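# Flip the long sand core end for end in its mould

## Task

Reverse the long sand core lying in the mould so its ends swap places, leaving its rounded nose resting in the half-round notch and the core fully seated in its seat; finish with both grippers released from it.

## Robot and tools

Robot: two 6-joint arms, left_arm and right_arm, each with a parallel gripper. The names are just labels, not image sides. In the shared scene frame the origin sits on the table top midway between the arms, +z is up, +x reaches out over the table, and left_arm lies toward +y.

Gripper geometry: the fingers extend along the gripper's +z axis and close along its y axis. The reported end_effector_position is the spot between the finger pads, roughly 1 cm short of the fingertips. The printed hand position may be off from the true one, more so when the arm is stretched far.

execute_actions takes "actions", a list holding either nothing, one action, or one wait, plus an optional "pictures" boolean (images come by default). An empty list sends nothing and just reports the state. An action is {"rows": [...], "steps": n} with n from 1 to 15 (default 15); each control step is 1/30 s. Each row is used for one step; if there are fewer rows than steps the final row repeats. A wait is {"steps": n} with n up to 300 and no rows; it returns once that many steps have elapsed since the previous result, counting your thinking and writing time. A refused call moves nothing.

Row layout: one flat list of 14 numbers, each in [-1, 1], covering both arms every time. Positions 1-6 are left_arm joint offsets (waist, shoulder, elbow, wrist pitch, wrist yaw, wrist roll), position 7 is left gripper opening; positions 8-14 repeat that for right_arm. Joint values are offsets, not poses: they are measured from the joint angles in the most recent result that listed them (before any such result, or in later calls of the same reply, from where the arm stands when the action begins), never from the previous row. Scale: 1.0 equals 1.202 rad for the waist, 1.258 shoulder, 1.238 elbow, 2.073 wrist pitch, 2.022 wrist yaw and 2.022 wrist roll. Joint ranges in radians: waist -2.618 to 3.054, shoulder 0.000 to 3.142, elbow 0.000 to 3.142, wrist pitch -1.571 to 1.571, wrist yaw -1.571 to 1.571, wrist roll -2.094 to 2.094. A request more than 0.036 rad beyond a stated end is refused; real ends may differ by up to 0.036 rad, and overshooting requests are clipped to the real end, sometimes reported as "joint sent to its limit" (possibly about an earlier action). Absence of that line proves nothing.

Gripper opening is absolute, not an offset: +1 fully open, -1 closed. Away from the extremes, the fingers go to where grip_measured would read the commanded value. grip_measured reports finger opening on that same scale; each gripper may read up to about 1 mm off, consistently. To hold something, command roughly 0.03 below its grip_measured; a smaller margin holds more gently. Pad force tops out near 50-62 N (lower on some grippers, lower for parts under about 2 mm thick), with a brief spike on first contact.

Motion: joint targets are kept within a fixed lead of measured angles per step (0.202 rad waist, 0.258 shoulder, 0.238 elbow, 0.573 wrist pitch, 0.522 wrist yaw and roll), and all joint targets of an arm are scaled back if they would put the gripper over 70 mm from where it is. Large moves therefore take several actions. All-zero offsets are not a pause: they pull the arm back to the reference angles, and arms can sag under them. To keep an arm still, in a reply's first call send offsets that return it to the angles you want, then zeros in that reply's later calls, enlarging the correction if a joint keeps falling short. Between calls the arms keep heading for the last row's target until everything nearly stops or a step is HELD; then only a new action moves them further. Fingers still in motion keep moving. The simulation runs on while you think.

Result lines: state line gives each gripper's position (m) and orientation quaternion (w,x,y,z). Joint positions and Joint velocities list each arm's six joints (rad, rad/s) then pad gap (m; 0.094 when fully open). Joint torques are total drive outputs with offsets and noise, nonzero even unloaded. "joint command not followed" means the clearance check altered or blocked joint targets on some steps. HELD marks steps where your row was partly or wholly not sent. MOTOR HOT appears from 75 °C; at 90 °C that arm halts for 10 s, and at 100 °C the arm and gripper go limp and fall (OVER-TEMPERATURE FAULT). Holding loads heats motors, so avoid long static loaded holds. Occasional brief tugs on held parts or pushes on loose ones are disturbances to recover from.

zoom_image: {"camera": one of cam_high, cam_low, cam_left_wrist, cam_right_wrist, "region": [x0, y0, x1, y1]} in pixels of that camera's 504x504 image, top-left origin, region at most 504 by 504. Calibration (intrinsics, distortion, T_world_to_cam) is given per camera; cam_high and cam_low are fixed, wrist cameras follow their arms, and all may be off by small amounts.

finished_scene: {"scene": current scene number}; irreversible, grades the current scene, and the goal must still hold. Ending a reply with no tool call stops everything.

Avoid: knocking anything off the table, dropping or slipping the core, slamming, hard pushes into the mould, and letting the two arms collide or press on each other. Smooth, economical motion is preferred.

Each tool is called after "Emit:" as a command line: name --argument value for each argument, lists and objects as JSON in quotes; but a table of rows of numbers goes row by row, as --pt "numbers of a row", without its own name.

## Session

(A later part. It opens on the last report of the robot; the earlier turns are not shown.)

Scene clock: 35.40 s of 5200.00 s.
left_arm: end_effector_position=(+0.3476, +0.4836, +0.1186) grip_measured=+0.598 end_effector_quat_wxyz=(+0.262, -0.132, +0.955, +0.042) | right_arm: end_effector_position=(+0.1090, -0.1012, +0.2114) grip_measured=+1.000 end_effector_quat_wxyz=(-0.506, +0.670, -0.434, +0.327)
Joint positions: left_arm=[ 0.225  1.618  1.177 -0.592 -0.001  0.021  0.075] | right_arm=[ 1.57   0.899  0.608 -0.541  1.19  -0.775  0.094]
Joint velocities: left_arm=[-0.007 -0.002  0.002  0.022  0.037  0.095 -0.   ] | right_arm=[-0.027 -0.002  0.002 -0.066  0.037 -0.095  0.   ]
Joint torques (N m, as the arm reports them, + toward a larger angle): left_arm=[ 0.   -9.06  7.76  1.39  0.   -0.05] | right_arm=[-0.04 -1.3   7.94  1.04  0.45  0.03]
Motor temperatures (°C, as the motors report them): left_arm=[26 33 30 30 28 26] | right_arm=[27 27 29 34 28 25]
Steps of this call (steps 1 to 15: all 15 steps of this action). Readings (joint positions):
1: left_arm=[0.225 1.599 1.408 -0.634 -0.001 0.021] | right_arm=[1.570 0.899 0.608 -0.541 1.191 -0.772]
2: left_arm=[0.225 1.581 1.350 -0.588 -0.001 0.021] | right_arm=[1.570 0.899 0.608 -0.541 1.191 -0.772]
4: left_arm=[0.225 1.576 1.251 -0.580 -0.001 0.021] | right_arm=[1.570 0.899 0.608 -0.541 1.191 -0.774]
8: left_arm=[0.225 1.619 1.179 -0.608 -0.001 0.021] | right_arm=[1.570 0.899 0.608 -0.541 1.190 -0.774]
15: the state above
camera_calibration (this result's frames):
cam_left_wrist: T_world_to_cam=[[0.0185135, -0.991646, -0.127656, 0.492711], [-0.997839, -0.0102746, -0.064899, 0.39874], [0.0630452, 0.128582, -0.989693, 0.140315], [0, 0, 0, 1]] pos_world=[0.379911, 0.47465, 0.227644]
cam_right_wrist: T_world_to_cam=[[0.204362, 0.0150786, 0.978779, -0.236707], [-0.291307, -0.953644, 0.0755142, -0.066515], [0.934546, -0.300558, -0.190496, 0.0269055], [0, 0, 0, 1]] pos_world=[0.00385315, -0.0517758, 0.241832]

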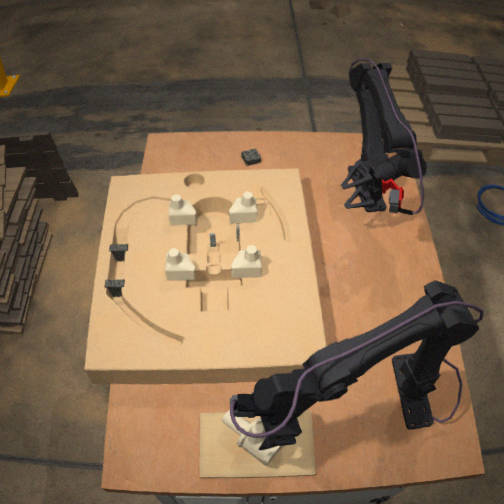

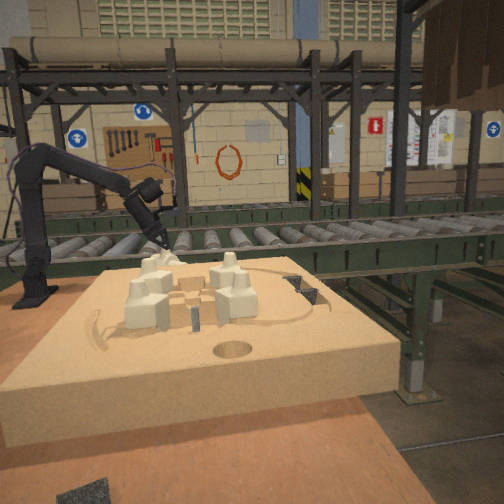

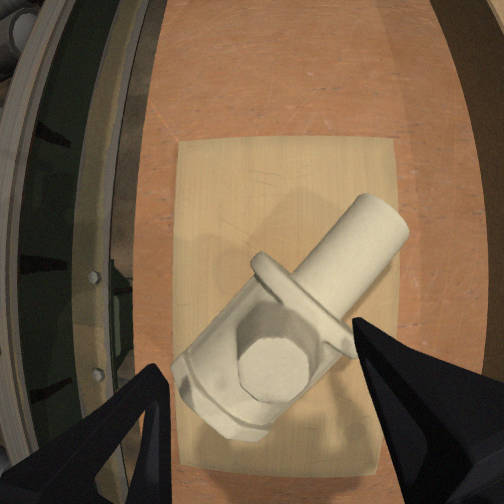

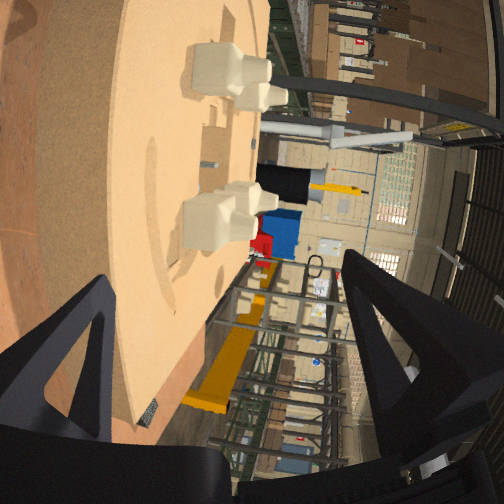

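Emit:
execute_actions --actions '[{"rows":[[-0.02,0.036,0,0.018,0,0,0.2,0,0,0,0,0,0,1]]}]' --pictures false

Emit:
execute_actions --actions '[{"rows":[[0,-0.01,0.01,0,0,0,-0.37,0,0,0,0,0,0,1]],"steps":10}]'

Emit:
execute_actions --actions '[{"rows":[[0,-0.04,0.2,-0.06,0,0,-0.37,0,0,0,0,0,0,1]]}]' --pictures false

Emit:
execute_actions --actions '[{"rows":[[0,-0.04,0.22,-0.06,0,0,-0.37,0,0,0,0,0,0,1]]}]' --pictures false

Emit:
execute_actions --actions '[{"rows":[[-0.17,0.05,0.2,-0.01,0,0,-0.37,0,0,0,0,0,0,1]]}]' --pictures false

Emit:
execute_actions --actions '[{"rows":[[-0.18,0.05,0.15,0.03,0,0,-0.37,0,0,0,0,0,0,1]]}]' --pictures false

Emit:
execute_actions --actions '[{"rows":[[-0.15,0.07,0.17,0.05,0,0,-0.37,0,0,0,0,0,0,1]]}]'

Scene clock: 38.70 s of 5200.00 s.
left_arm: end_effector_position=(+0.3531, +0.4773, +0.1008) grip_measured=+0.202 end_effector_quat_wxyz=(+0.247, -0.123, +0.960, +0.038) | right_arm: end_effector_position=(+0.1089, -0.1011, +0.2112) grip_measured=+1.000 end_effector_quat_wxyz=(-0.505, +0.672, -0.432, +0.327)
Joint positions: left_arm=[ 0.206  1.669  1.177 -0.574 -0.002  0.021  0.056] | right_arm=[ 1.57   0.899  0.608 -0.541  1.188 -0.779  0.094]
Joint velocities: left_arm=[ 0.007  0.012  0.017 -0.066 -0.022  0.022  0.001] | right_arm=[ 0.007 -0.022 -0.022 -0.007 -0.066 -0.007  0.   ]
Joint torques (N m, as the arm reports them, + toward a larger angle): left_arm=[-0.47 -8.03  6.31  1.31  0.01 -0.04] | right_arm=[-0.03 -1.28  7.95  1.04  0.45  0.02]
Motor temperatures (°C, as the motors report them): left_arm=[26 33 30 31 28 26] | right_arm=[27 27 29 35 28 25]
Steps of this call (steps 1 to 15: the robot went on to your last target; steps 16 to 84: nothing new was sent; steps 85 to 99: all 15 steps of this action). Readings (joint positions):
85: left_arm=[0.224 1.621 1.177 -0.587 -0.002 0.021] | right_arm=[1.570 0.899 0.608 -0.541 1.190 -0.775]
86: left_arm=[0.221 1.627 1.177 -0.581 -0.002 0.021] | right_arm=[1.570 0.899 0.608 -0.541 1.190 -0.776]
88: left_arm=[0.212 1.646 1.177 -0.576 -0.002 0.021] | right_arm=[1.570 0.899 0.608 -0.541 1.189 -0.777]
92: left_arm=[0.206 1.669 1.177 -0.576 -0.002 0.021] | right_arm=[1.570 0.899 0.608 -0.541 1.188 -0.778]
99: the state above

Scene clock: 39.03 s of 5200.00 s.
left_arm: end_effector_position=(+0.3531, +0.4773, +0.1008) grip_measured=-0.294 end_effector_quat_wxyz=(+0.247, -0.123, +0.960, +0.038) | right_arm: end_effector_position=(+0.1088, -0.1009, +0.2110) grip_measured=+1.000 end_effector_quat_wxyz=(-0.504, +0.673, -0.431, +0.328)
Joint positions: left_arm=[ 0.206  1.669  1.177 -0.574 -0.002  0.021  0.033] | right_arm=[ 1.57   0.899  0.608 -0.541  1.187 -0.782  0.094]
Joint velocities: left_arm=[ 0.007  0.017 -0.012 -0.007  0.007 -0.066 -0.   ] | right_arm=[-0.012 -0.012 -0.007  0.007  0.022  0.066  0.   ]
Joint torques (N m, as the arm reports them, + toward a larger angle): left_arm=[ 0.   -8.45  7.37  1.16 -0.01 -0.02] | right_arm=[-0.03 -1.28  7.95  1.04  0.43  0.03]
Motor temperatures (°C, as the motors report them): left_arm=[26 33 30 31 28 26] | right_arm=[27 27 29 35 28 25]
Steps of this call (steps 1 to 10: all 10 steps of this action). Readings (joint positions):
1: left_arm=[0.206 1.669 1.177 -0.574 -0.002 0.021] | right_arm=[1.570 0.899 0.608 -0.541 1.188 -0.779]
2: left_arm=[0.206 1.669 1.177 -0.574 -0.002 0.021] | right_arm=[1.570 0.899 0.608 -0.541 1.188 -0.780]
4: left_arm=[0.206 1.669 1.177 -0.574 -0.002 0.021] | right_arm=[1.570 0.899 0.608 -0.541 1.187 -0.781]
8: left_arm=[0.206 1.669 1.177 -0.574 -0.002 0.021] | right_arm=[1.570 0.899 0.608 -0.541 1.187 -0.782]
10: the state above
camera_calibration (this result's frames):
cam_left_wrist: T_world_to_cam=[[-0.00381922, -0.992818, -0.119576, 0.49173], [-0.999432, 0.00779511, -0.0327998, 0.391712], [0.0334963, 0.119383, -0.992283, 0.138295], [0, 0, 0, 1]] pos_world=[0.388735, 0.468635, 0.208875]
cam_right_wrist: T_world_to_cam=[[0.203666, 0.0224722, 0.978783, -0.235473], [-0.287489, -0.95429, 0.0817308, -0.068064], [0.935879, -0.298035, -0.187896, 0.0267239], [0, 0, 0, 1]] pos_world=[0.00337977, -0.0516965, 0.241061]

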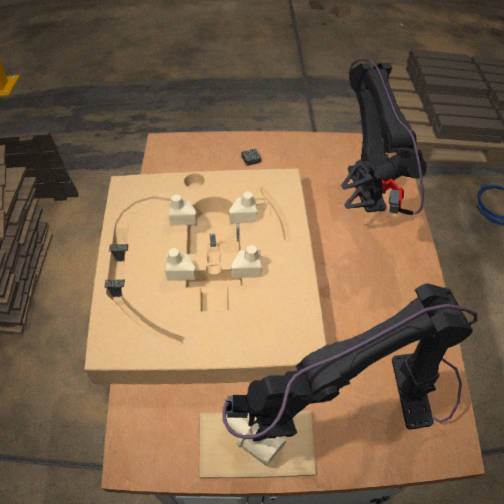

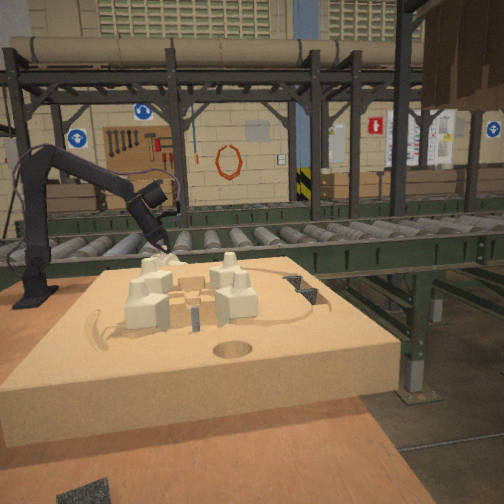

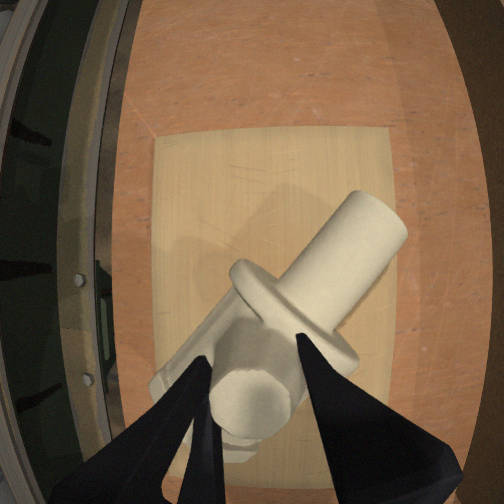

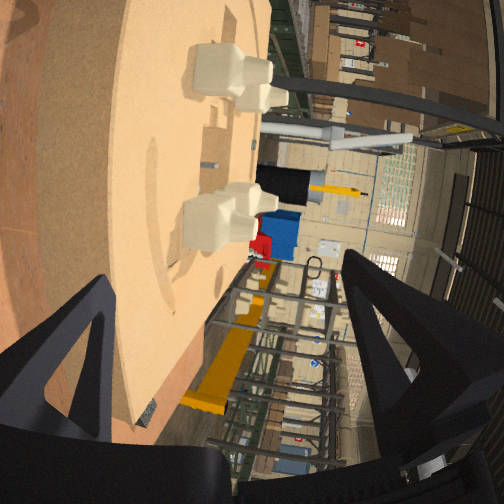

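Scene clock: 39.53 s of 5200.00 s.
left_arm: end_effector_position=(+0.3649, +0.4805, +0.1571) grip_measured=-0.294 end_effector_quat_wxyz=(+0.260, -0.123, +0.957, +0.040) | right_arm: end_effector_position=(+0.1086, -0.1008, +0.2108) grip_measured=+1.000 end_effector_quat_wxyz=(-0.503, +0.674, -0.430, +0.328)
Joint positions: left_arm=[ 0.206  1.664  1.383 -0.758 -0.002  0.021  0.033] | right_arm=[ 1.57   0.899  0.608 -0.541  1.185 -0.786  0.094]
Joint velocities: left_arm=[-0.007  0.007  0.002 -0.242 -0.022  0.037  0.001] | right_arm=[-0.012  0.002 -0.007 -0.037 -0.037  0.051  0.   ]
Joint torques (N m, as the arm reports them, + toward a larger angle): left_arm=[  0.03 -10.87  10.16   1.89  -0.03  -0.04] | right_arm=[-0.03 -1.3   7.95  1.04  0.44  0.02]
Motor temperatures (°C, as the motors report them): left_arm=[26 33 30 31 28 26] | right_arm=[27 27 29 35 28 25]
Steps of this call (steps 1 to 15: all 15 steps of this action). Readings (joint positions):
1: left_arm=[0.206 1.671 1.198 -0.597 -0.002 0.021] | right_arm=[1.570 0.899 0.608 -0.541 1.186 -0.783]
2: left_arm=[0.206 1.682 1.235 -0.645 -0.002 0.021] | right_arm=[1.570 0.899 0.608 -0.541 1.186 -0.783]
4: left_arm=[0.206 1.687 1.299 -0.703 -0.002 0.021] | right_arm=[1.570 0.899 0.608 -0.541 1.186 -0.785]
8: left_arm=[0.206 1.673 1.373 -0.731 -0.002 0.021] | right_arm=[1.570 0.899 0.608 -0.541 1.185 -0.786]
15: the state above

Scene clock: 40.03 s of 5200.00 s.
left_arm: end_effector_position=(+0.3686, +0.4815, +0.2225) grip_measured=-0.294 end_effector_quat_wxyz=(+0.283, -0.122, +0.950, +0.043) | right_arm: end_effector_position=(+0.1085, -0.1006, +0.2106) grip_measured=+1.000 end_effector_quat_wxyz=(-0.503, +0.675, -0.428, +0.328)
Joint positions: left_arm=[ 0.206  1.657  1.611 -0.944 -0.001  0.021  0.033] | right_arm=[ 1.57   0.899  0.608 -0.541  1.183 -0.79   0.094]
Joint velocities: left_arm=[ 0.017 -0.017 -0.022 -0.271 -0.007 -0.007  0.   ] | right_arm=[-0.007 -0.017  0.002  0.081 -0.037  0.007  0.   ]
Joint torques (N m, as the arm reports them, + toward a larger angle): left_arm=[  0.03 -10.64  10.25   1.97   0.    -0.03] | right_arm=[-0.04 -1.29  7.93  1.05  0.44  0.02]
Motor temperatures (°C, as the motors report them): left_arm=[26 33 30 31 28 26] | right_arm=[27 27 29 35 28 25]
Steps of this call (steps 1 to 15: all 15 steps of this action). Readings (joint positions):
1: left_arm=[0.206 1.667 1.402 -0.789 -0.002 0.021] | right_arm=[1.570 0.899 0.608 -0.541 1.185 -0.787]
2: left_arm=[0.206 1.679 1.438 -0.837 -0.001 0.021] | right_arm=[1.570 0.899 0.608 -0.541 1.185 -0.787]
4: left_arm=[0.206 1.687 1.502 -0.895 -0.001 0.021] | right_arm=[1.570 0.899 0.608 -0.541 1.184 -0.788]
8: left_arm=[0.206 1.677 1.591 -0.930 -0.001 0.021] | right_arm=[1.570 0.899 0.608 -0.541 1.184 -0.790]
15: the state above

Scene clock: 40.53 s of 5200.00 s.
left_arm: end_effector_position=(+0.4065, +0.3894, +0.2378) grip_measured=-0.294 end_effector_quat_wxyz=(+0.282, -0.016, +0.959, +0.003) | right_arm: end_effector_position=(+0.1083, -0.1004, +0.2104) grip_measured=+1.000 end_effector_quat_wxyz=(-0.502, +0.677, -0.427, +0.329)
Joint positions: left_arm=[-0.009  1.768  1.806 -1.038  0.017  0.021  0.033] | right_arm=[ 1.57   0.899  0.608 -0.541  1.182 -0.794  0.094]
Joint velocities: left_arm=[ 0.144 -0.007 -0.017 -0.066 -0.227  0.051 -0.   ] | right_arm=[-0.002  0.017  0.017 -0.007  0.007  0.007  0.   ]
Joint torques (N m, as the arm reports them, + toward a larger angle): left_arm=[  0.24 -11.88  10.86   1.91   0.03  -0.04] | right_arm=[-0.03 -1.29  7.95  1.04  0.44  0.04]
Motor temperatures (°C, as the motors report them): left_arm=[26 33 31 31 28 26] | right_arm=[27 27 29 35 28 25]
Steps of this call (steps 1 to 15: all 15 steps of this action). Readings (joint positions):
1: left_arm=[0.194 1.668 1.629 -0.970 -0.008 0.020] | right_arm=[1.570 0.899 0.608 -0.541 1.183 -0.791]
2: left_arm=[0.171 1.689 1.667 -1.004 -0.032 0.021] | right_arm=[1.570 0.899 0.608 -0.541 1.183 -0.791]
4: left_arm=[0.106 1.730 1.731 -1.035 -0.042 0.021] | right_arm=[1.570 0.899 0.608 -0.541 1.183 -0.792]
8: left_arm=[-0.007 1.768 1.795 -1.023 0.002 0.021] | right_arm=[1.570 0.899 0.608 -0.541 1.182 -0.793]
15: the state above

Scene clock: 41.03 s of 5200.00 s.
left_arm: end_effector_position=(+0.4255, +0.2760, +0.2307) grip_measured=-0.294 end_effector_quat_wxyz=(+0.274, +0.099, +0.956, -0.040) | right_arm: end_effector_position=(+0.1082, -0.1003, +0.2102) grip_measured=+1.000 end_effector_quat_wxyz=(-0.501, +0.678, -0.426, +0.329)
Joint positions: left_arm=[-0.244  1.885  1.933 -1.06   0.039  0.022  0.033] | right_arm=[ 1.57   0.899  0.608 -0.541  1.18  -0.798  0.094]
Joint velocities: left_arm=[ 0.193 -0.017  0.002  0.037 -0.183 -0.022 -0.001] | right_arm=[0.002 0.012 0.007 0.022 0.007 0.022 0.   ]
Joint torques (N m, as the arm reports them, + toward a larger angle): left_arm=[  0.52 -13.36  11.39   1.89   0.    -0.02] | right_arm=[-0.04 -1.3   7.94  1.05  0.44  0.02]
Motor temperatures (°C, as the motors report them): left_arm=[26 33 31 31 29 26] | right_arm=[27 27 29 35 28 25]
Steps of this call (steps 1 to 15: all 15 steps of this action). Readings (joint positions):
1: left_arm=[-0.017 1.777 1.821 -1.053 0.006 0.021] | right_arm=[1.570 0.899 0.608 -0.541 1.182 -0.795]
2: left_arm=[-0.036 1.795 1.848 -1.072 -0.021 0.022] | right_arm=[1.570 0.899 0.608 -0.541 1.182 -0.795]
4: left_arm=[-0.098 1.829 1.888 -1.081 -0.036 0.022] | right_arm=[1.570 0.899 0.608 -0.541 1.181 -0.796]
8: left_arm=[-0.226 1.881 1.928 -1.054 0.005 0.022] | right_arm=[1.570 0.899 0.608 -0.541 1.181 -0.797]
15: the state above

Scene clock: 41.53 s of 5200.00 s.
left_arm: end_effector_position=(+0.4334, +0.1661, +0.2179) grip_measured=-0.294 end_effector_quat_wxyz=(+0.273, +0.198, +0.938, -0.078) | right_arm: end_effector_position=(+0.1081, -0.1001, +0.2101) grip_measured=+1.000 end_effector_quat_wxyz=(-0.500, +0.679, -0.424, +0.329)
Joint positions: left_arm=[-0.446  2.035  2.083 -1.046  0.06   0.022  0.033] | right_arm=[ 1.57   0.899  0.608 -0.541  1.179 -0.801  0.094]
Joint velocities: left_arm=[ 0.149 -0.017  0.002  0.007 -0.125  0.037  0.   ] | right_arm=[ 0.002 -0.007 -0.007 -0.022 -0.007  0.081  0.   ]
Joint torques (N m, as the arm reports them, + toward a larger angle): left_arm=[  1.06 -15.2   11.47   1.96  -0.06  -0.03] | right_arm=[-0.02 -1.29  7.95  1.04  0.45  0.01]
Motor temperatures (°C, as the motors report them): left_arm=[26 33 31 31 29 26] | right_arm=[27 27 29 35 28 25]
Steps of this call (steps 1 to 15: all 15 steps of this action). Readings (joint positions):
1: left_arm=[-0.248 1.897 1.951 -1.073 0.029 0.021] | right_arm=[1.570 0.899 0.608 -0.541 1.180 -0.798]
2: left_arm=[-0.261 1.920 1.986 -1.087 0.005 0.022] | right_arm=[1.570 0.899 0.608 -0.541 1.180 -0.799]
4: left_arm=[-0.308 1.963 2.036 -1.088 -0.011 0.022] | right_arm=[1.570 0.899 0.608 -0.541 1.180 -0.800]
8: left_arm=[-0.417 2.025 2.080 -1.043 0.019 0.022] | right_arm=[1.570 0.899 0.608 -0.541 1.179 -0.801]
15: the state above
camera_calibration (this result's frames):
cam_left_wrist: T_world_to_cam=[[-0.626632, -0.774205, -0.0891022, 0.424078], [-0.765879, 0.632929, -0.113271, 0.290751], [0.14409, -0.00273768, -0.989561, 0.260693], [0, 0, 0, 1]] pos_world=[0.450858, 0.145012, 0.328691]
cam_right_wrist: T_world_to_cam=[[0.201617, 0.0418743, 0.978569, -0.232188], [-0.2774, -0.955738, 0.0980508, -0.0720846], [0.939361, -0.291223, -0.181077, 0.026281], [0, 0, 0, 1]] pos_world=[0.0021294, -0.0515177, 0.239038]

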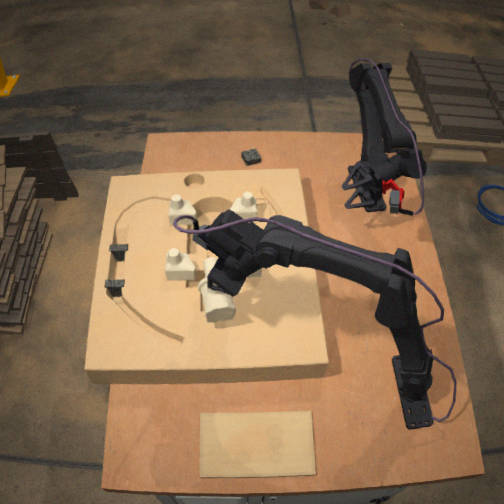

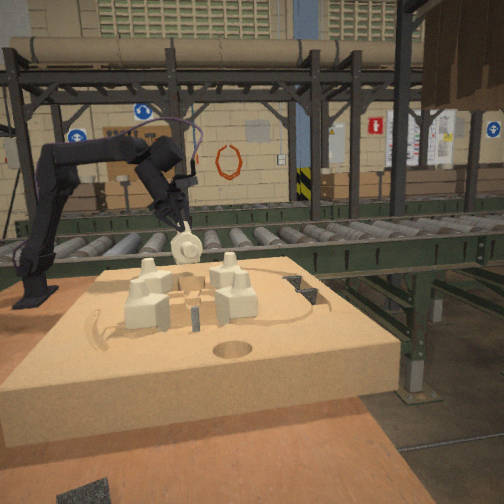

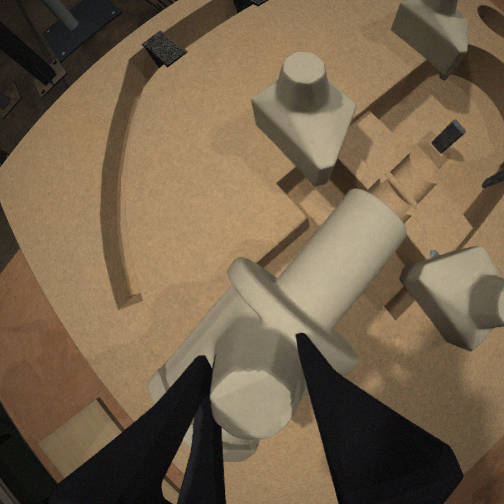

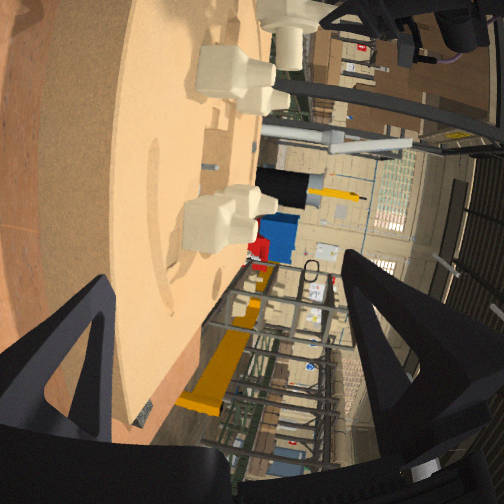

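Emit:
execute_actions --actions '[{"rows":[[0,-0.03,0.06,0.04,-0.02,0,-0.37,0,0,0,0,0,0,1],[-0.01,-0.015,0.075,0.04,-0.02,0,-0.37,0,0,0,0,0,0,1],[-0.02,0,0.09,0.04,-0.03,0,-0.37,0,0,0,0,0,0,1],[-0.03,0.015,0.105,0.04,-0.03,0,-0.37,0,0,0,0,0,0,1],[-0.04,0.03,0.12,0.04,-0.03,0,-0.37,0,0,0,0,0,0,1],[-0.05,0.045,0.135,0.04,-0.03,0,-0.37,0,0,0,0,0,0,1],[-0.06,0.06,0.15,0.04,-0.03,0,-0.37,0,0,0,0,0,0,1],[-0.07,0.07,0.16,0.04,-0.03,0,-0.37,0,0,0,0,0,0,1],[-0.08,0.08,0.17,0.04,-0.03,0,-0.37,0,0,0,0,0,0,1],[-0.09,0.09,0.175,0.04,-0.03,0,-0.37,0,0,0,0,0,0,1],[-0.097,0.1,0.175,0.04,-0.03,0,-0.37,0,0,0,0,0,0,1]]}]' --pictures false

Emit:
execute_actions --actions '[{"steps":20}]'

Emit:
zoom_image --camera "cam_low" --region '[110, 170, 280, 320]'

Emit:
zoom_image --camera "cam_high" --region '[140, 220, 300, 330]'

Scene clock: 44.57 s of 5200.00 s.
left_arm: end_effector_position=(+0.4423, +0.0966, +0.1860) grip_measured=-0.294 end_effector_quat_wxyz=(+0.266, +0.251, +0.928, -0.070) | right_arm: end_effector_position=(+0.1079, -0.1000, +0.2099) grip_measured=+1.000 end_effector_quat_wxyz=(-0.500, +0.680, -0.423, +0.330)
Joint positions: left_arm=[-0.574  2.215  2.245 -1.044  0.01   0.022  0.033] | right_arm=[ 1.57   0.899  0.608 -0.541  1.177 -0.805  0.094]
Joint velocities: left_arm=[-0.154  0.242  0.012 -0.081  0.11   0.066  0.   ] | right_arm=[ 0.002 -0.002 -0.012 -0.007  0.007  0.022  0.   ]
Joint torques (N m, as the arm reports them, + toward a larger angle): left_arm=[  1.81 -17.09  10.99   1.93  -0.33  -0.03] | right_arm=[-0.02 -1.29  7.94  1.04  0.44  0.02]
Motor temperatures (°C, as the motors report them): left_arm=[26 34 31 32 29 26] | right_arm=[27 27 29 35 28 25]
Steps of this call (steps 1 to 30: the robot went on to your last target; steps 31 to 76: nothing new was sent; steps 77 to 91: all 15 steps of this action). Readings (joint positions):
77: left_arm=[-0.424 2.036 2.086 -1.049 0.034 0.022] | right_arm=[1.570 0.899 0.608 -0.541 1.178 -0.802]
78: left_arm=[-0.427 2.040 2.094 -1.054 0.029 0.022] | right_arm=[1.570 0.899 0.608 -0.541 1.178 -0.803]
80: left_arm=[-0.440 2.059 2.127 -1.064 0.013 0.022] | right_arm=[1.570 0.899 0.608 -0.541 1.178 -0.804]
84: left_arm=[-0.489 2.123 2.205 -1.060 -0.004 0.022] | right_arm=[1.570 0.899 0.608 -0.541 1.178 -0.805]
91: the state above

Scene clock: 45.23 s of 5200.00 s.
left_arm: end_effector_position=(+0.4445, +0.1008, +0.1796) grip_measured=-0.294 end_effector_quat_wxyz=(+0.260, +0.249, +0.931, -0.064) | right_arm: end_effector_position=(+0.1079, -0.1000, +0.2099) grip_measured=+1.000 end_effector_quat_wxyz=(-0.499, +0.680, -0.423, +0.330)
Joint positions: left_arm=[-0.567  2.226  2.245 -1.048  0.003  0.024  0.033] | right_arm=[ 1.57   0.899  0.608 -0.541  1.177 -0.806  0.094]
Joint velocities: left_arm=[-0.002  0.002 -0.007 -0.007 -0.022 -0.066 -0.001] | right_arm=[ 0.012 -0.012  0.002 -0.022  0.022  0.022  0.   ]
Joint torques (N m, as the arm reports them, + toward a larger angle): left_arm=[  0.38 -16.86  11.16   1.86  -0.03  -0.04] | right_arm=[-0.04 -1.29  7.95  1.05  0.44  0.03]
Motor temperatures (°C, as the motors report them): left_arm=[26 34 31 32 29 26] | right_arm=[27 27 29 35 28 25]
Steps of this call (steps 1 to 20: the robot went on to your last target). Readings (joint positions):
1: left_arm=[-0.577 2.221 2.245 -1.047 0.013 0.022] | right_arm=[1.570 0.899 0.608 -0.541 1.177 -0.805]
2: left_arm=[-0.578 2.226 2.245 -1.046 0.014 0.024] | right_arm=[1.570 0.899 0.608 -0.541 1.177 -0.805]
4: left_arm=[-0.576 2.226 2.245 -1.046 0.012 0.024] | right_arm=[1.570 0.899 0.608 -0.541 1.177 -0.805]
8: left_arm=[-0.569 2.226 2.245 -1.047 0.006 0.024] | right_arm=[1.570 0.899 0.608 -0.541 1.177 -0.806]
20: the state above
camera_calibration (this result's frames):
cam_left_wrist: T_world_to_cam=[[-0.696336, -0.7064, -0.126946, 0.408003], [-0.704228, 0.706607, -0.0690707, 0.293426], [0.138492, 0.0413022, -0.989502, 0.219012], [0, 0, 0, 1]] pos_world=[0.460414, 0.0718311, 0.288774]
cam_right_wrist: T_world_to_cam=[[0.200965, 0.0460733, 0.978514, -0.231484], [-0.275339, -0.955967, 0.10156, -0.0729404], [0.940107, -0.289834, -0.17943, 0.0261257], [0, 0, 0, 1]] pos_world=[0.00187598, -0.0514913, 0.238606]

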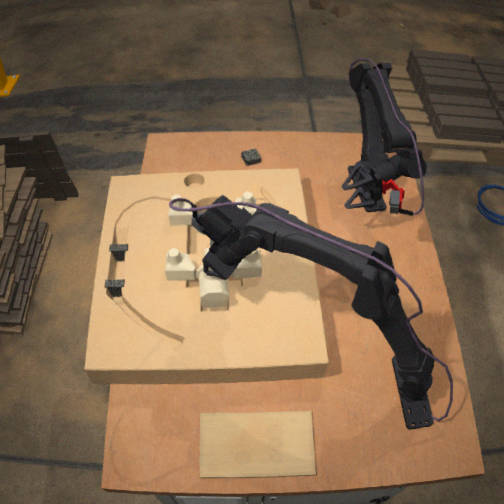

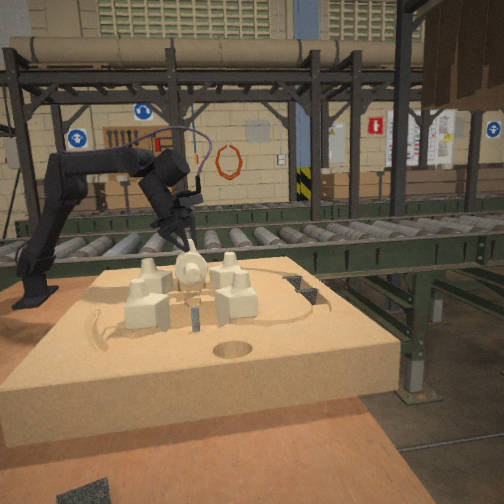

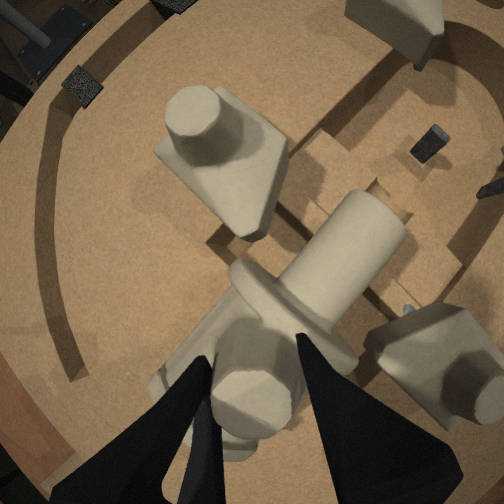

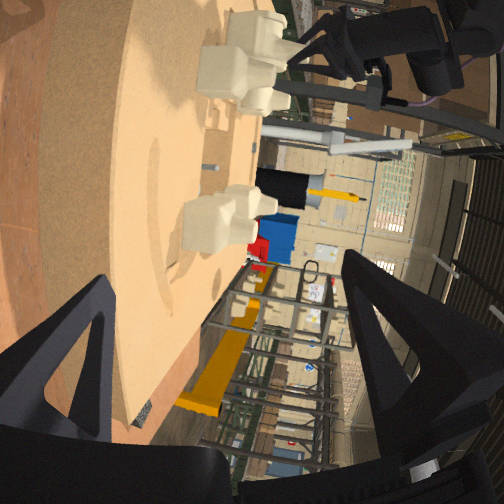

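Region (110, 170, 280, 320) of cam_low's 504x504 image, scaled by 2.965, with more detail than that image has; it fills the top 445 rows of this view, and the rest is white.

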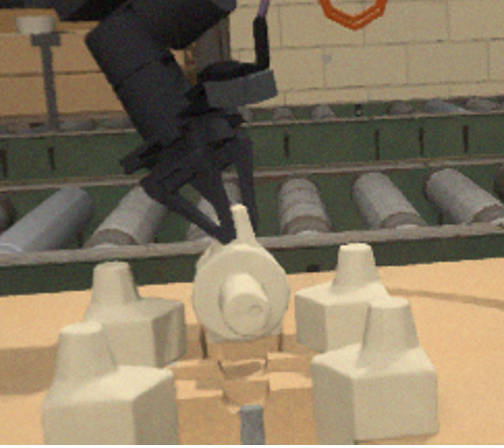

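Region (140, 220, 300, 330) of cam_high's 504x504 image, scaled by 3.150, with more detail than that image has; it fills the top 346 rows of this view, and the rest is white.

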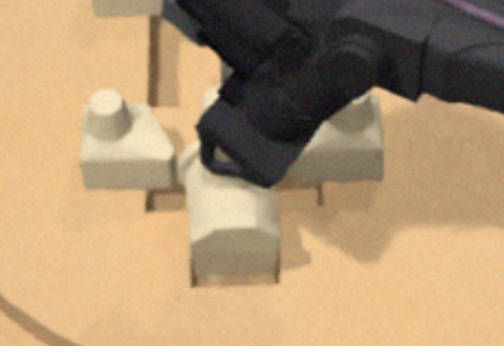

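Emit:
execute_actions --actions '[{"rows":[[0,-0.06,-0.03,0.075,0,0.02,-0.37,0,0,0,0,0,0,1]]}]' --pictures false

Emit:
execute_actions --actions '[{"rows":[[0,-0.058,-0.03,0.078,0,0,-0.37,0,0,0,0,0,0,1]]}]'

Emit:
zoom_image --camera "cam_high" --region '[140, 220, 300, 330]'

Emit:
zoom_image --camera "cam_low" --region '[150, 230, 240, 320]'

Scene clock: 47.10 s of 5200.00 s.
left_arm: end_effector_position=(+0.4448, +0.1002, +0.1720) grip_measured=-0.294 end_effector_quat_wxyz=(+0.263, +0.264, +0.926, -0.062) | right_arm: end_effector_position=(+0.1078, -0.0998, +0.2097) grip_measured=+1.000 end_effector_quat_wxyz=(-0.499, +0.682, -0.421, +0.330)
Joint positions: left_arm=[-0.567  2.212  2.187 -1.     0.005  0.056  0.033] | right_arm=[ 1.57   0.899  0.608 -0.541  1.176 -0.809  0.094]
Joint velocities: left_arm=[-0.007 -0.012  0.002  0.037  0.007  0.051  0.001] | right_arm=[-0.007  0.007  0.012  0.007  0.007 -0.037  0.   ]
Joint torques (N m, as the arm reports them, + toward a larger angle): left_arm=[ -0.02 -16.52   8.05   2.01  -0.04   0.06] | right_arm=[-0.02 -1.3   7.94  1.05  0.44  0.04]
Motor temperatures (°C, as the motors report them): left_arm=[26 35 31 33 29 26] | right_arm=[27 27 29 35 28 25]
Steps of this call (steps 1 to 15: the robot went on to your last target; steps 16 to 41: nothing new was sent; steps 42 to 56: all 15 steps of this action). Readings (joint positions):
42: left_arm=[-0.567 2.224 2.236 -1.039 0.003 0.028] | right_arm=[1.570 0.899 0.608 -0.541 1.177 -0.806]
43: left_arm=[-0.567 2.218 2.220 -1.025 0.003 0.034] | right_arm=[1.570 0.899 0.608 -0.541 1.177 -0.807]
45: left_arm=[-0.567 2.213 2.204 -1.014 0.004 0.043] | right_arm=[1.570 0.899 0.608 -0.541 1.177 -0.808]
49: left_arm=[-0.567 2.212 2.192 -1.003 0.005 0.051] | right_arm=[1.570 0.899 0.608 -0.541 1.176 -0.809]
56: the state above

Scene clock: 47.60 s of 5200.00 s.
left_arm: end_effector_position=(+0.4448, +0.0998, +0.1608) grip_measured=-0.294 end_effector_quat_wxyz=(+0.262, +0.264, +0.926, -0.062) | right_arm: end_effector_position=(+0.1077, -0.0997, +0.2095) grip_measured=+1.000 end_effector_quat_wxyz=(-0.498, +0.683, -0.420, +0.330)
Joint positions: left_arm=[-0.567  2.202  2.126 -0.949  0.007  0.056  0.033] | right_arm=[ 1.57   0.899  0.608 -0.541  1.174 -0.813  0.094]
Joint velocities: left_arm=[-0.012 -0.007 -0.012 -0.051 -0.037  0.022 -0.   ] | right_arm=[-0.002 -0.002  0.007 -0.081 -0.022 -0.022  0.   ]
Joint torques (N m, as the arm reports them, + toward a larger angle): left_arm=[  0.   -16.67   8.5    2.09  -0.04  -0.02] | right_arm=[-0.04 -1.3   7.95  1.05  0.44  0.03]
Motor temperatures (°C, as the motors report them): left_arm=[26 35 31 33 29 26] | right_arm=[27 27 29 35 28 25]
Steps of this call (steps 1 to 15: all 15 steps of this action). Readings (joint positions):
1: left_arm=[-0.567 2.209 2.177 -0.989 0.005 0.056] | right_arm=[1.570 0.899 0.608 -0.541 1.176 -0.810]
2: left_arm=[-0.567 2.204 2.162 -0.975 0.006 0.056] | right_arm=[1.570 0.899 0.608 -0.541 1.175 -0.811]
4: left_arm=[-0.567 2.202 2.144 -0.965 0.007 0.056] | right_arm=[1.570 0.899 0.608 -0.541 1.175 -0.811]
8: left_arm=[-0.567 2.202 2.126 -0.958 0.007 0.056] | right_arm=[1.570 0.899 0.608 -0.541 1.175 -0.812]
15: the state above
camera_calibration (this result's frames):
cam_left_wrist: T_world_to_cam=[[-0.715153, -0.684775, -0.140142, 0.413432], [-0.682796, 0.727301, -0.0694536, 0.281498], [0.149485, 0.0460181, -0.987693, 0.194741], [0, 0, 0, 1]] pos_world=[0.458762, 0.0694131, 0.269834]
cam_right_wrist: T_world_to_cam=[[0.199935, 0.053767, 0.978333, -0.230167], [-0.271387, -0.956389, 0.108022, -0.0745085], [0.941475, -0.287104, -0.176624, 0.0259276], [0, 0, 0, 1]] pos_world=[0.00138756, -0.0514398, 0.237808]

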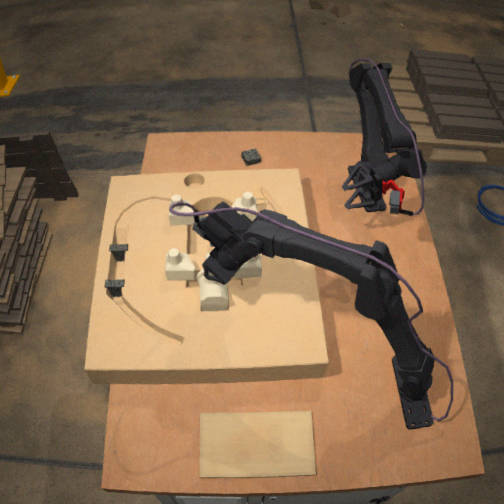

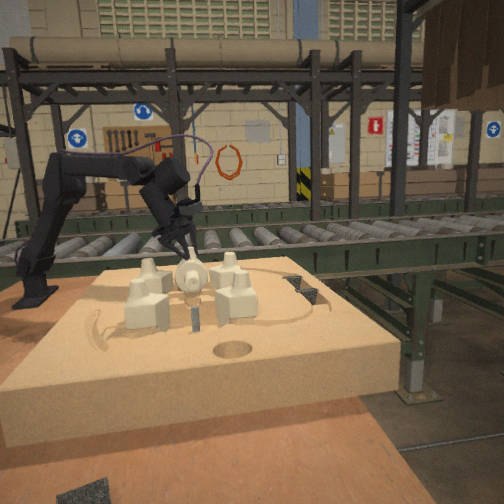

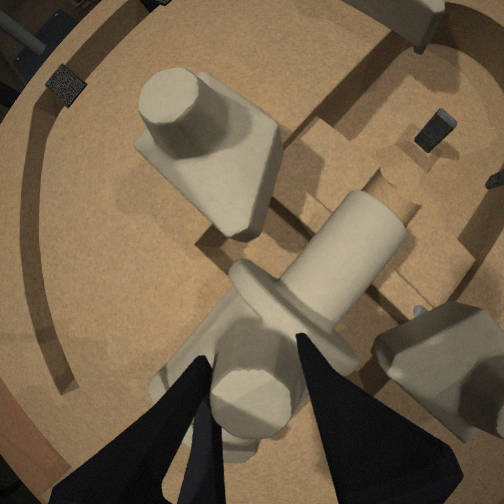

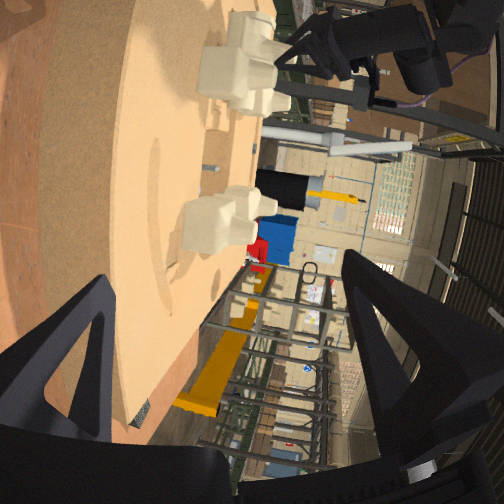

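Region (140, 220, 300, 330) of cam_high's 504x504 image, scaled by 3.150, with more detail than that image has; it fills the top 346 rows of this view, and the rest is white.

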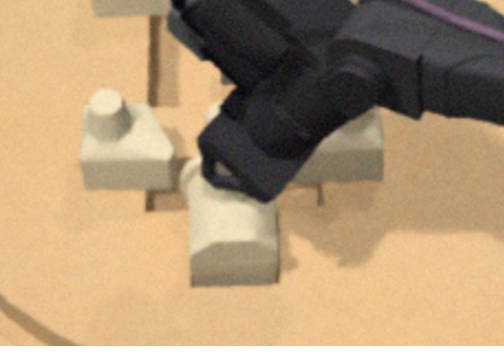

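Region (150, 230, 240, 320) of cam_low's 504x504 image, scaled by 5.600, with more detail than that image has.

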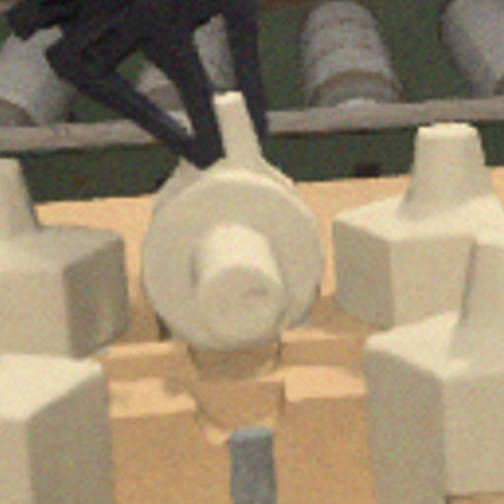

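Emit:
execute_actions --actions '[{"rows":[[0.008,-0.058,-0.03,0.06,0,0,-0.37,0,0,0,0,0,0,1]],"steps":15}]' --pictures false

Emit:
execute_actions --actions '[{"rows":[[0.008,-0.058,-0.03,0.06,0,0,-0.37,0,0,0,0,0,0,1]],"steps":15}]'

Scene clock: 50.57 s of 5200.00 s.
left_arm: end_effector_position=(+0.4426, +0.1033, +0.1486) grip_measured=-0.294 end_effector_quat_wxyz=(+0.256, +0.264, +0.928, -0.060) | right_arm: end_effector_position=(+0.1076, -0.0995, +0.2093) grip_measured=+1.000 end_effector_quat_wxyz=(-0.497, +0.684, -0.419, +0.331)
Joint positions: left_arm=[-0.564  2.192  2.069 -0.917  0.006  0.057  0.033] | right_arm=[ 1.57   0.899  0.608 -0.541  1.173 -0.817  0.094]
Joint velocities: left_arm=[-0.002  0.012 -0.002 -0.007  0.007  0.022 -0.   ] | right_arm=[ 0.012  0.002 -0.002  0.007 -0.007  0.066  0.   ]
Joint torques (N m, as the arm reports them, + toward a larger angle): left_arm=[  0.5  -16.58   8.08   1.92   0.    -0.04] | right_arm=[-0.03 -1.3   7.95  1.05  0.44  0.02]
Motor temperatures (°C, as the motors report them): left_arm=[26 36 31 34 28 26] | right_arm=[27 27 29 35 28 25]
Steps of this call (steps 1 to 15: the robot went on to your last target; steps 16 to 74: nothing new was sent; steps 75 to 89: all 15 steps of this action). Readings (joint positions):
75: left_arm=[-0.567 2.200 2.117 -0.942 0.007 0.056] | right_arm=[1.570 0.899 0.608 -0.541 1.174 -0.814]
76: left_arm=[-0.567 2.194 2.102 -0.933 0.008 0.056] | right_arm=[1.570 0.899 0.608 -0.541 1.174 -0.814]
78: left_arm=[-0.567 2.192 2.083 -0.928 0.008 0.056] | right_arm=[1.570 0.899 0.608 -0.541 1.173 -0.816]
82: left_arm=[-0.564 2.192 2.069 -0.918 0.006 0.057] | right_arm=[1.570 0.899 0.608 -0.541 1.173 -0.816]
89: the state above

Scene clock: 51.07 s of 5200.00 s.
left_arm: end_effector_position=(+0.4437, +0.1031, +0.1426) grip_measured=-0.294 end_effector_quat_wxyz=(+0.261, +0.266, +0.926, -0.060) | right_arm: end_effector_position=(+0.1074, -0.0994, +0.2091) grip_measured=+1.000 end_effector_quat_wxyz=(-0.496, +0.685, -0.417, +0.331)
Joint positions: left_arm=[-0.563  2.182  2.024 -0.87   0.007  0.065  0.033] | right_arm=[ 1.57   0.899  0.608 -0.541  1.171 -0.821  0.094]
Joint velocities: left_arm=[-0.012 -0.017 -0.012  0.037 -0.037  0.051 -0.001] | right_arm=[-0.002 -0.007 -0.002 -0.051 -0.007 -0.007  0.   ]
Joint torques (N m, as the arm reports them, + toward a larger angle): left_arm=[  0.73 -16.61   7.16   1.83  -0.01  -0.11] | right_arm=[-0.03 -1.29  7.96  1.05  0.44  0.03]
Motor temperatures (°C, as the motors report them): left_arm=[26 36 31 34 28 26] | right_arm=[27 27 29 35 28 25]
Steps of this call (steps 1 to 15: all 15 steps of this action). Readings (joint positions):
1: left_arm=[-0.564 2.190 2.060 -0.909 0.006 0.057] | right_arm=[1.570 0.899 0.608 -0.541 1.173 -0.817]
2: left_arm=[-0.564 2.184 2.045 -0.896 0.006 0.057] | right_arm=[1.570 0.899 0.608 -0.541 1.172 -0.818]
4: left_arm=[-0.564 2.182 2.030 -0.879 0.006 0.062] | right_arm=[1.570 0.899 0.608 -0.541 1.172 -0.819]
8: left_arm=[-0.563 2.182 2.024 -0.870 0.007 0.064] | right_arm=[1.570 0.899 0.608 -0.541 1.172 -0.820]
15: the state above
camera_calibration (this result's frames):
cam_left_wrist: T_world_to_cam=[[-0.71742, -0.681684, -0.14358, 0.413554], [-0.680593, 0.729829, -0.0643615, 0.275152], [0.148663, 0.0515451, -0.987544, 0.176586], [0, 0, 0, 1]] pos_world=[0.457707, 0.0719968, 0.251473]
cam_right_wrist: T_world_to_cam=[[0.198859, 0.061447, 0.9781, -0.22884], [-0.267424, -0.956755, 0.114476, -0.0760643], [0.942836, -0.284332, -0.173827, 0.0257388], [0, 0, 0, 1]] pos_world=[0.000897988, -0.051395, 0.23701]

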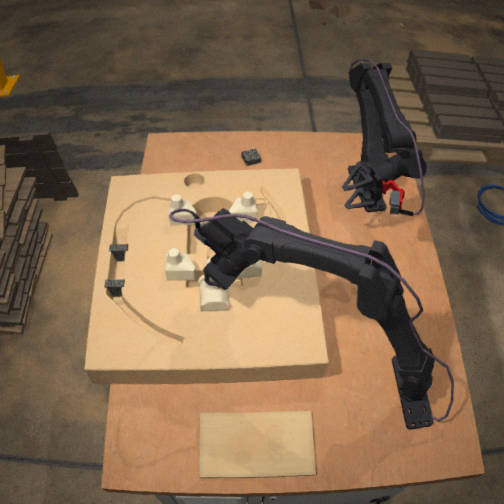

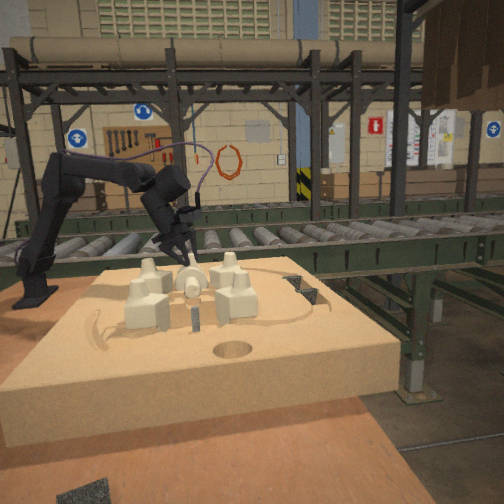

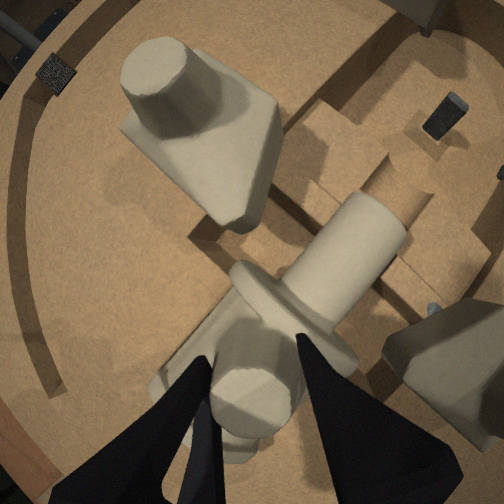

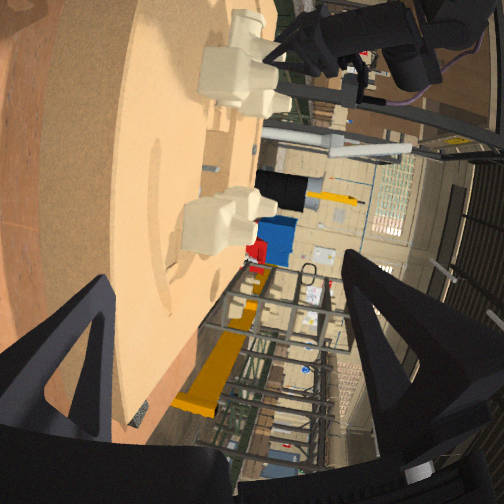

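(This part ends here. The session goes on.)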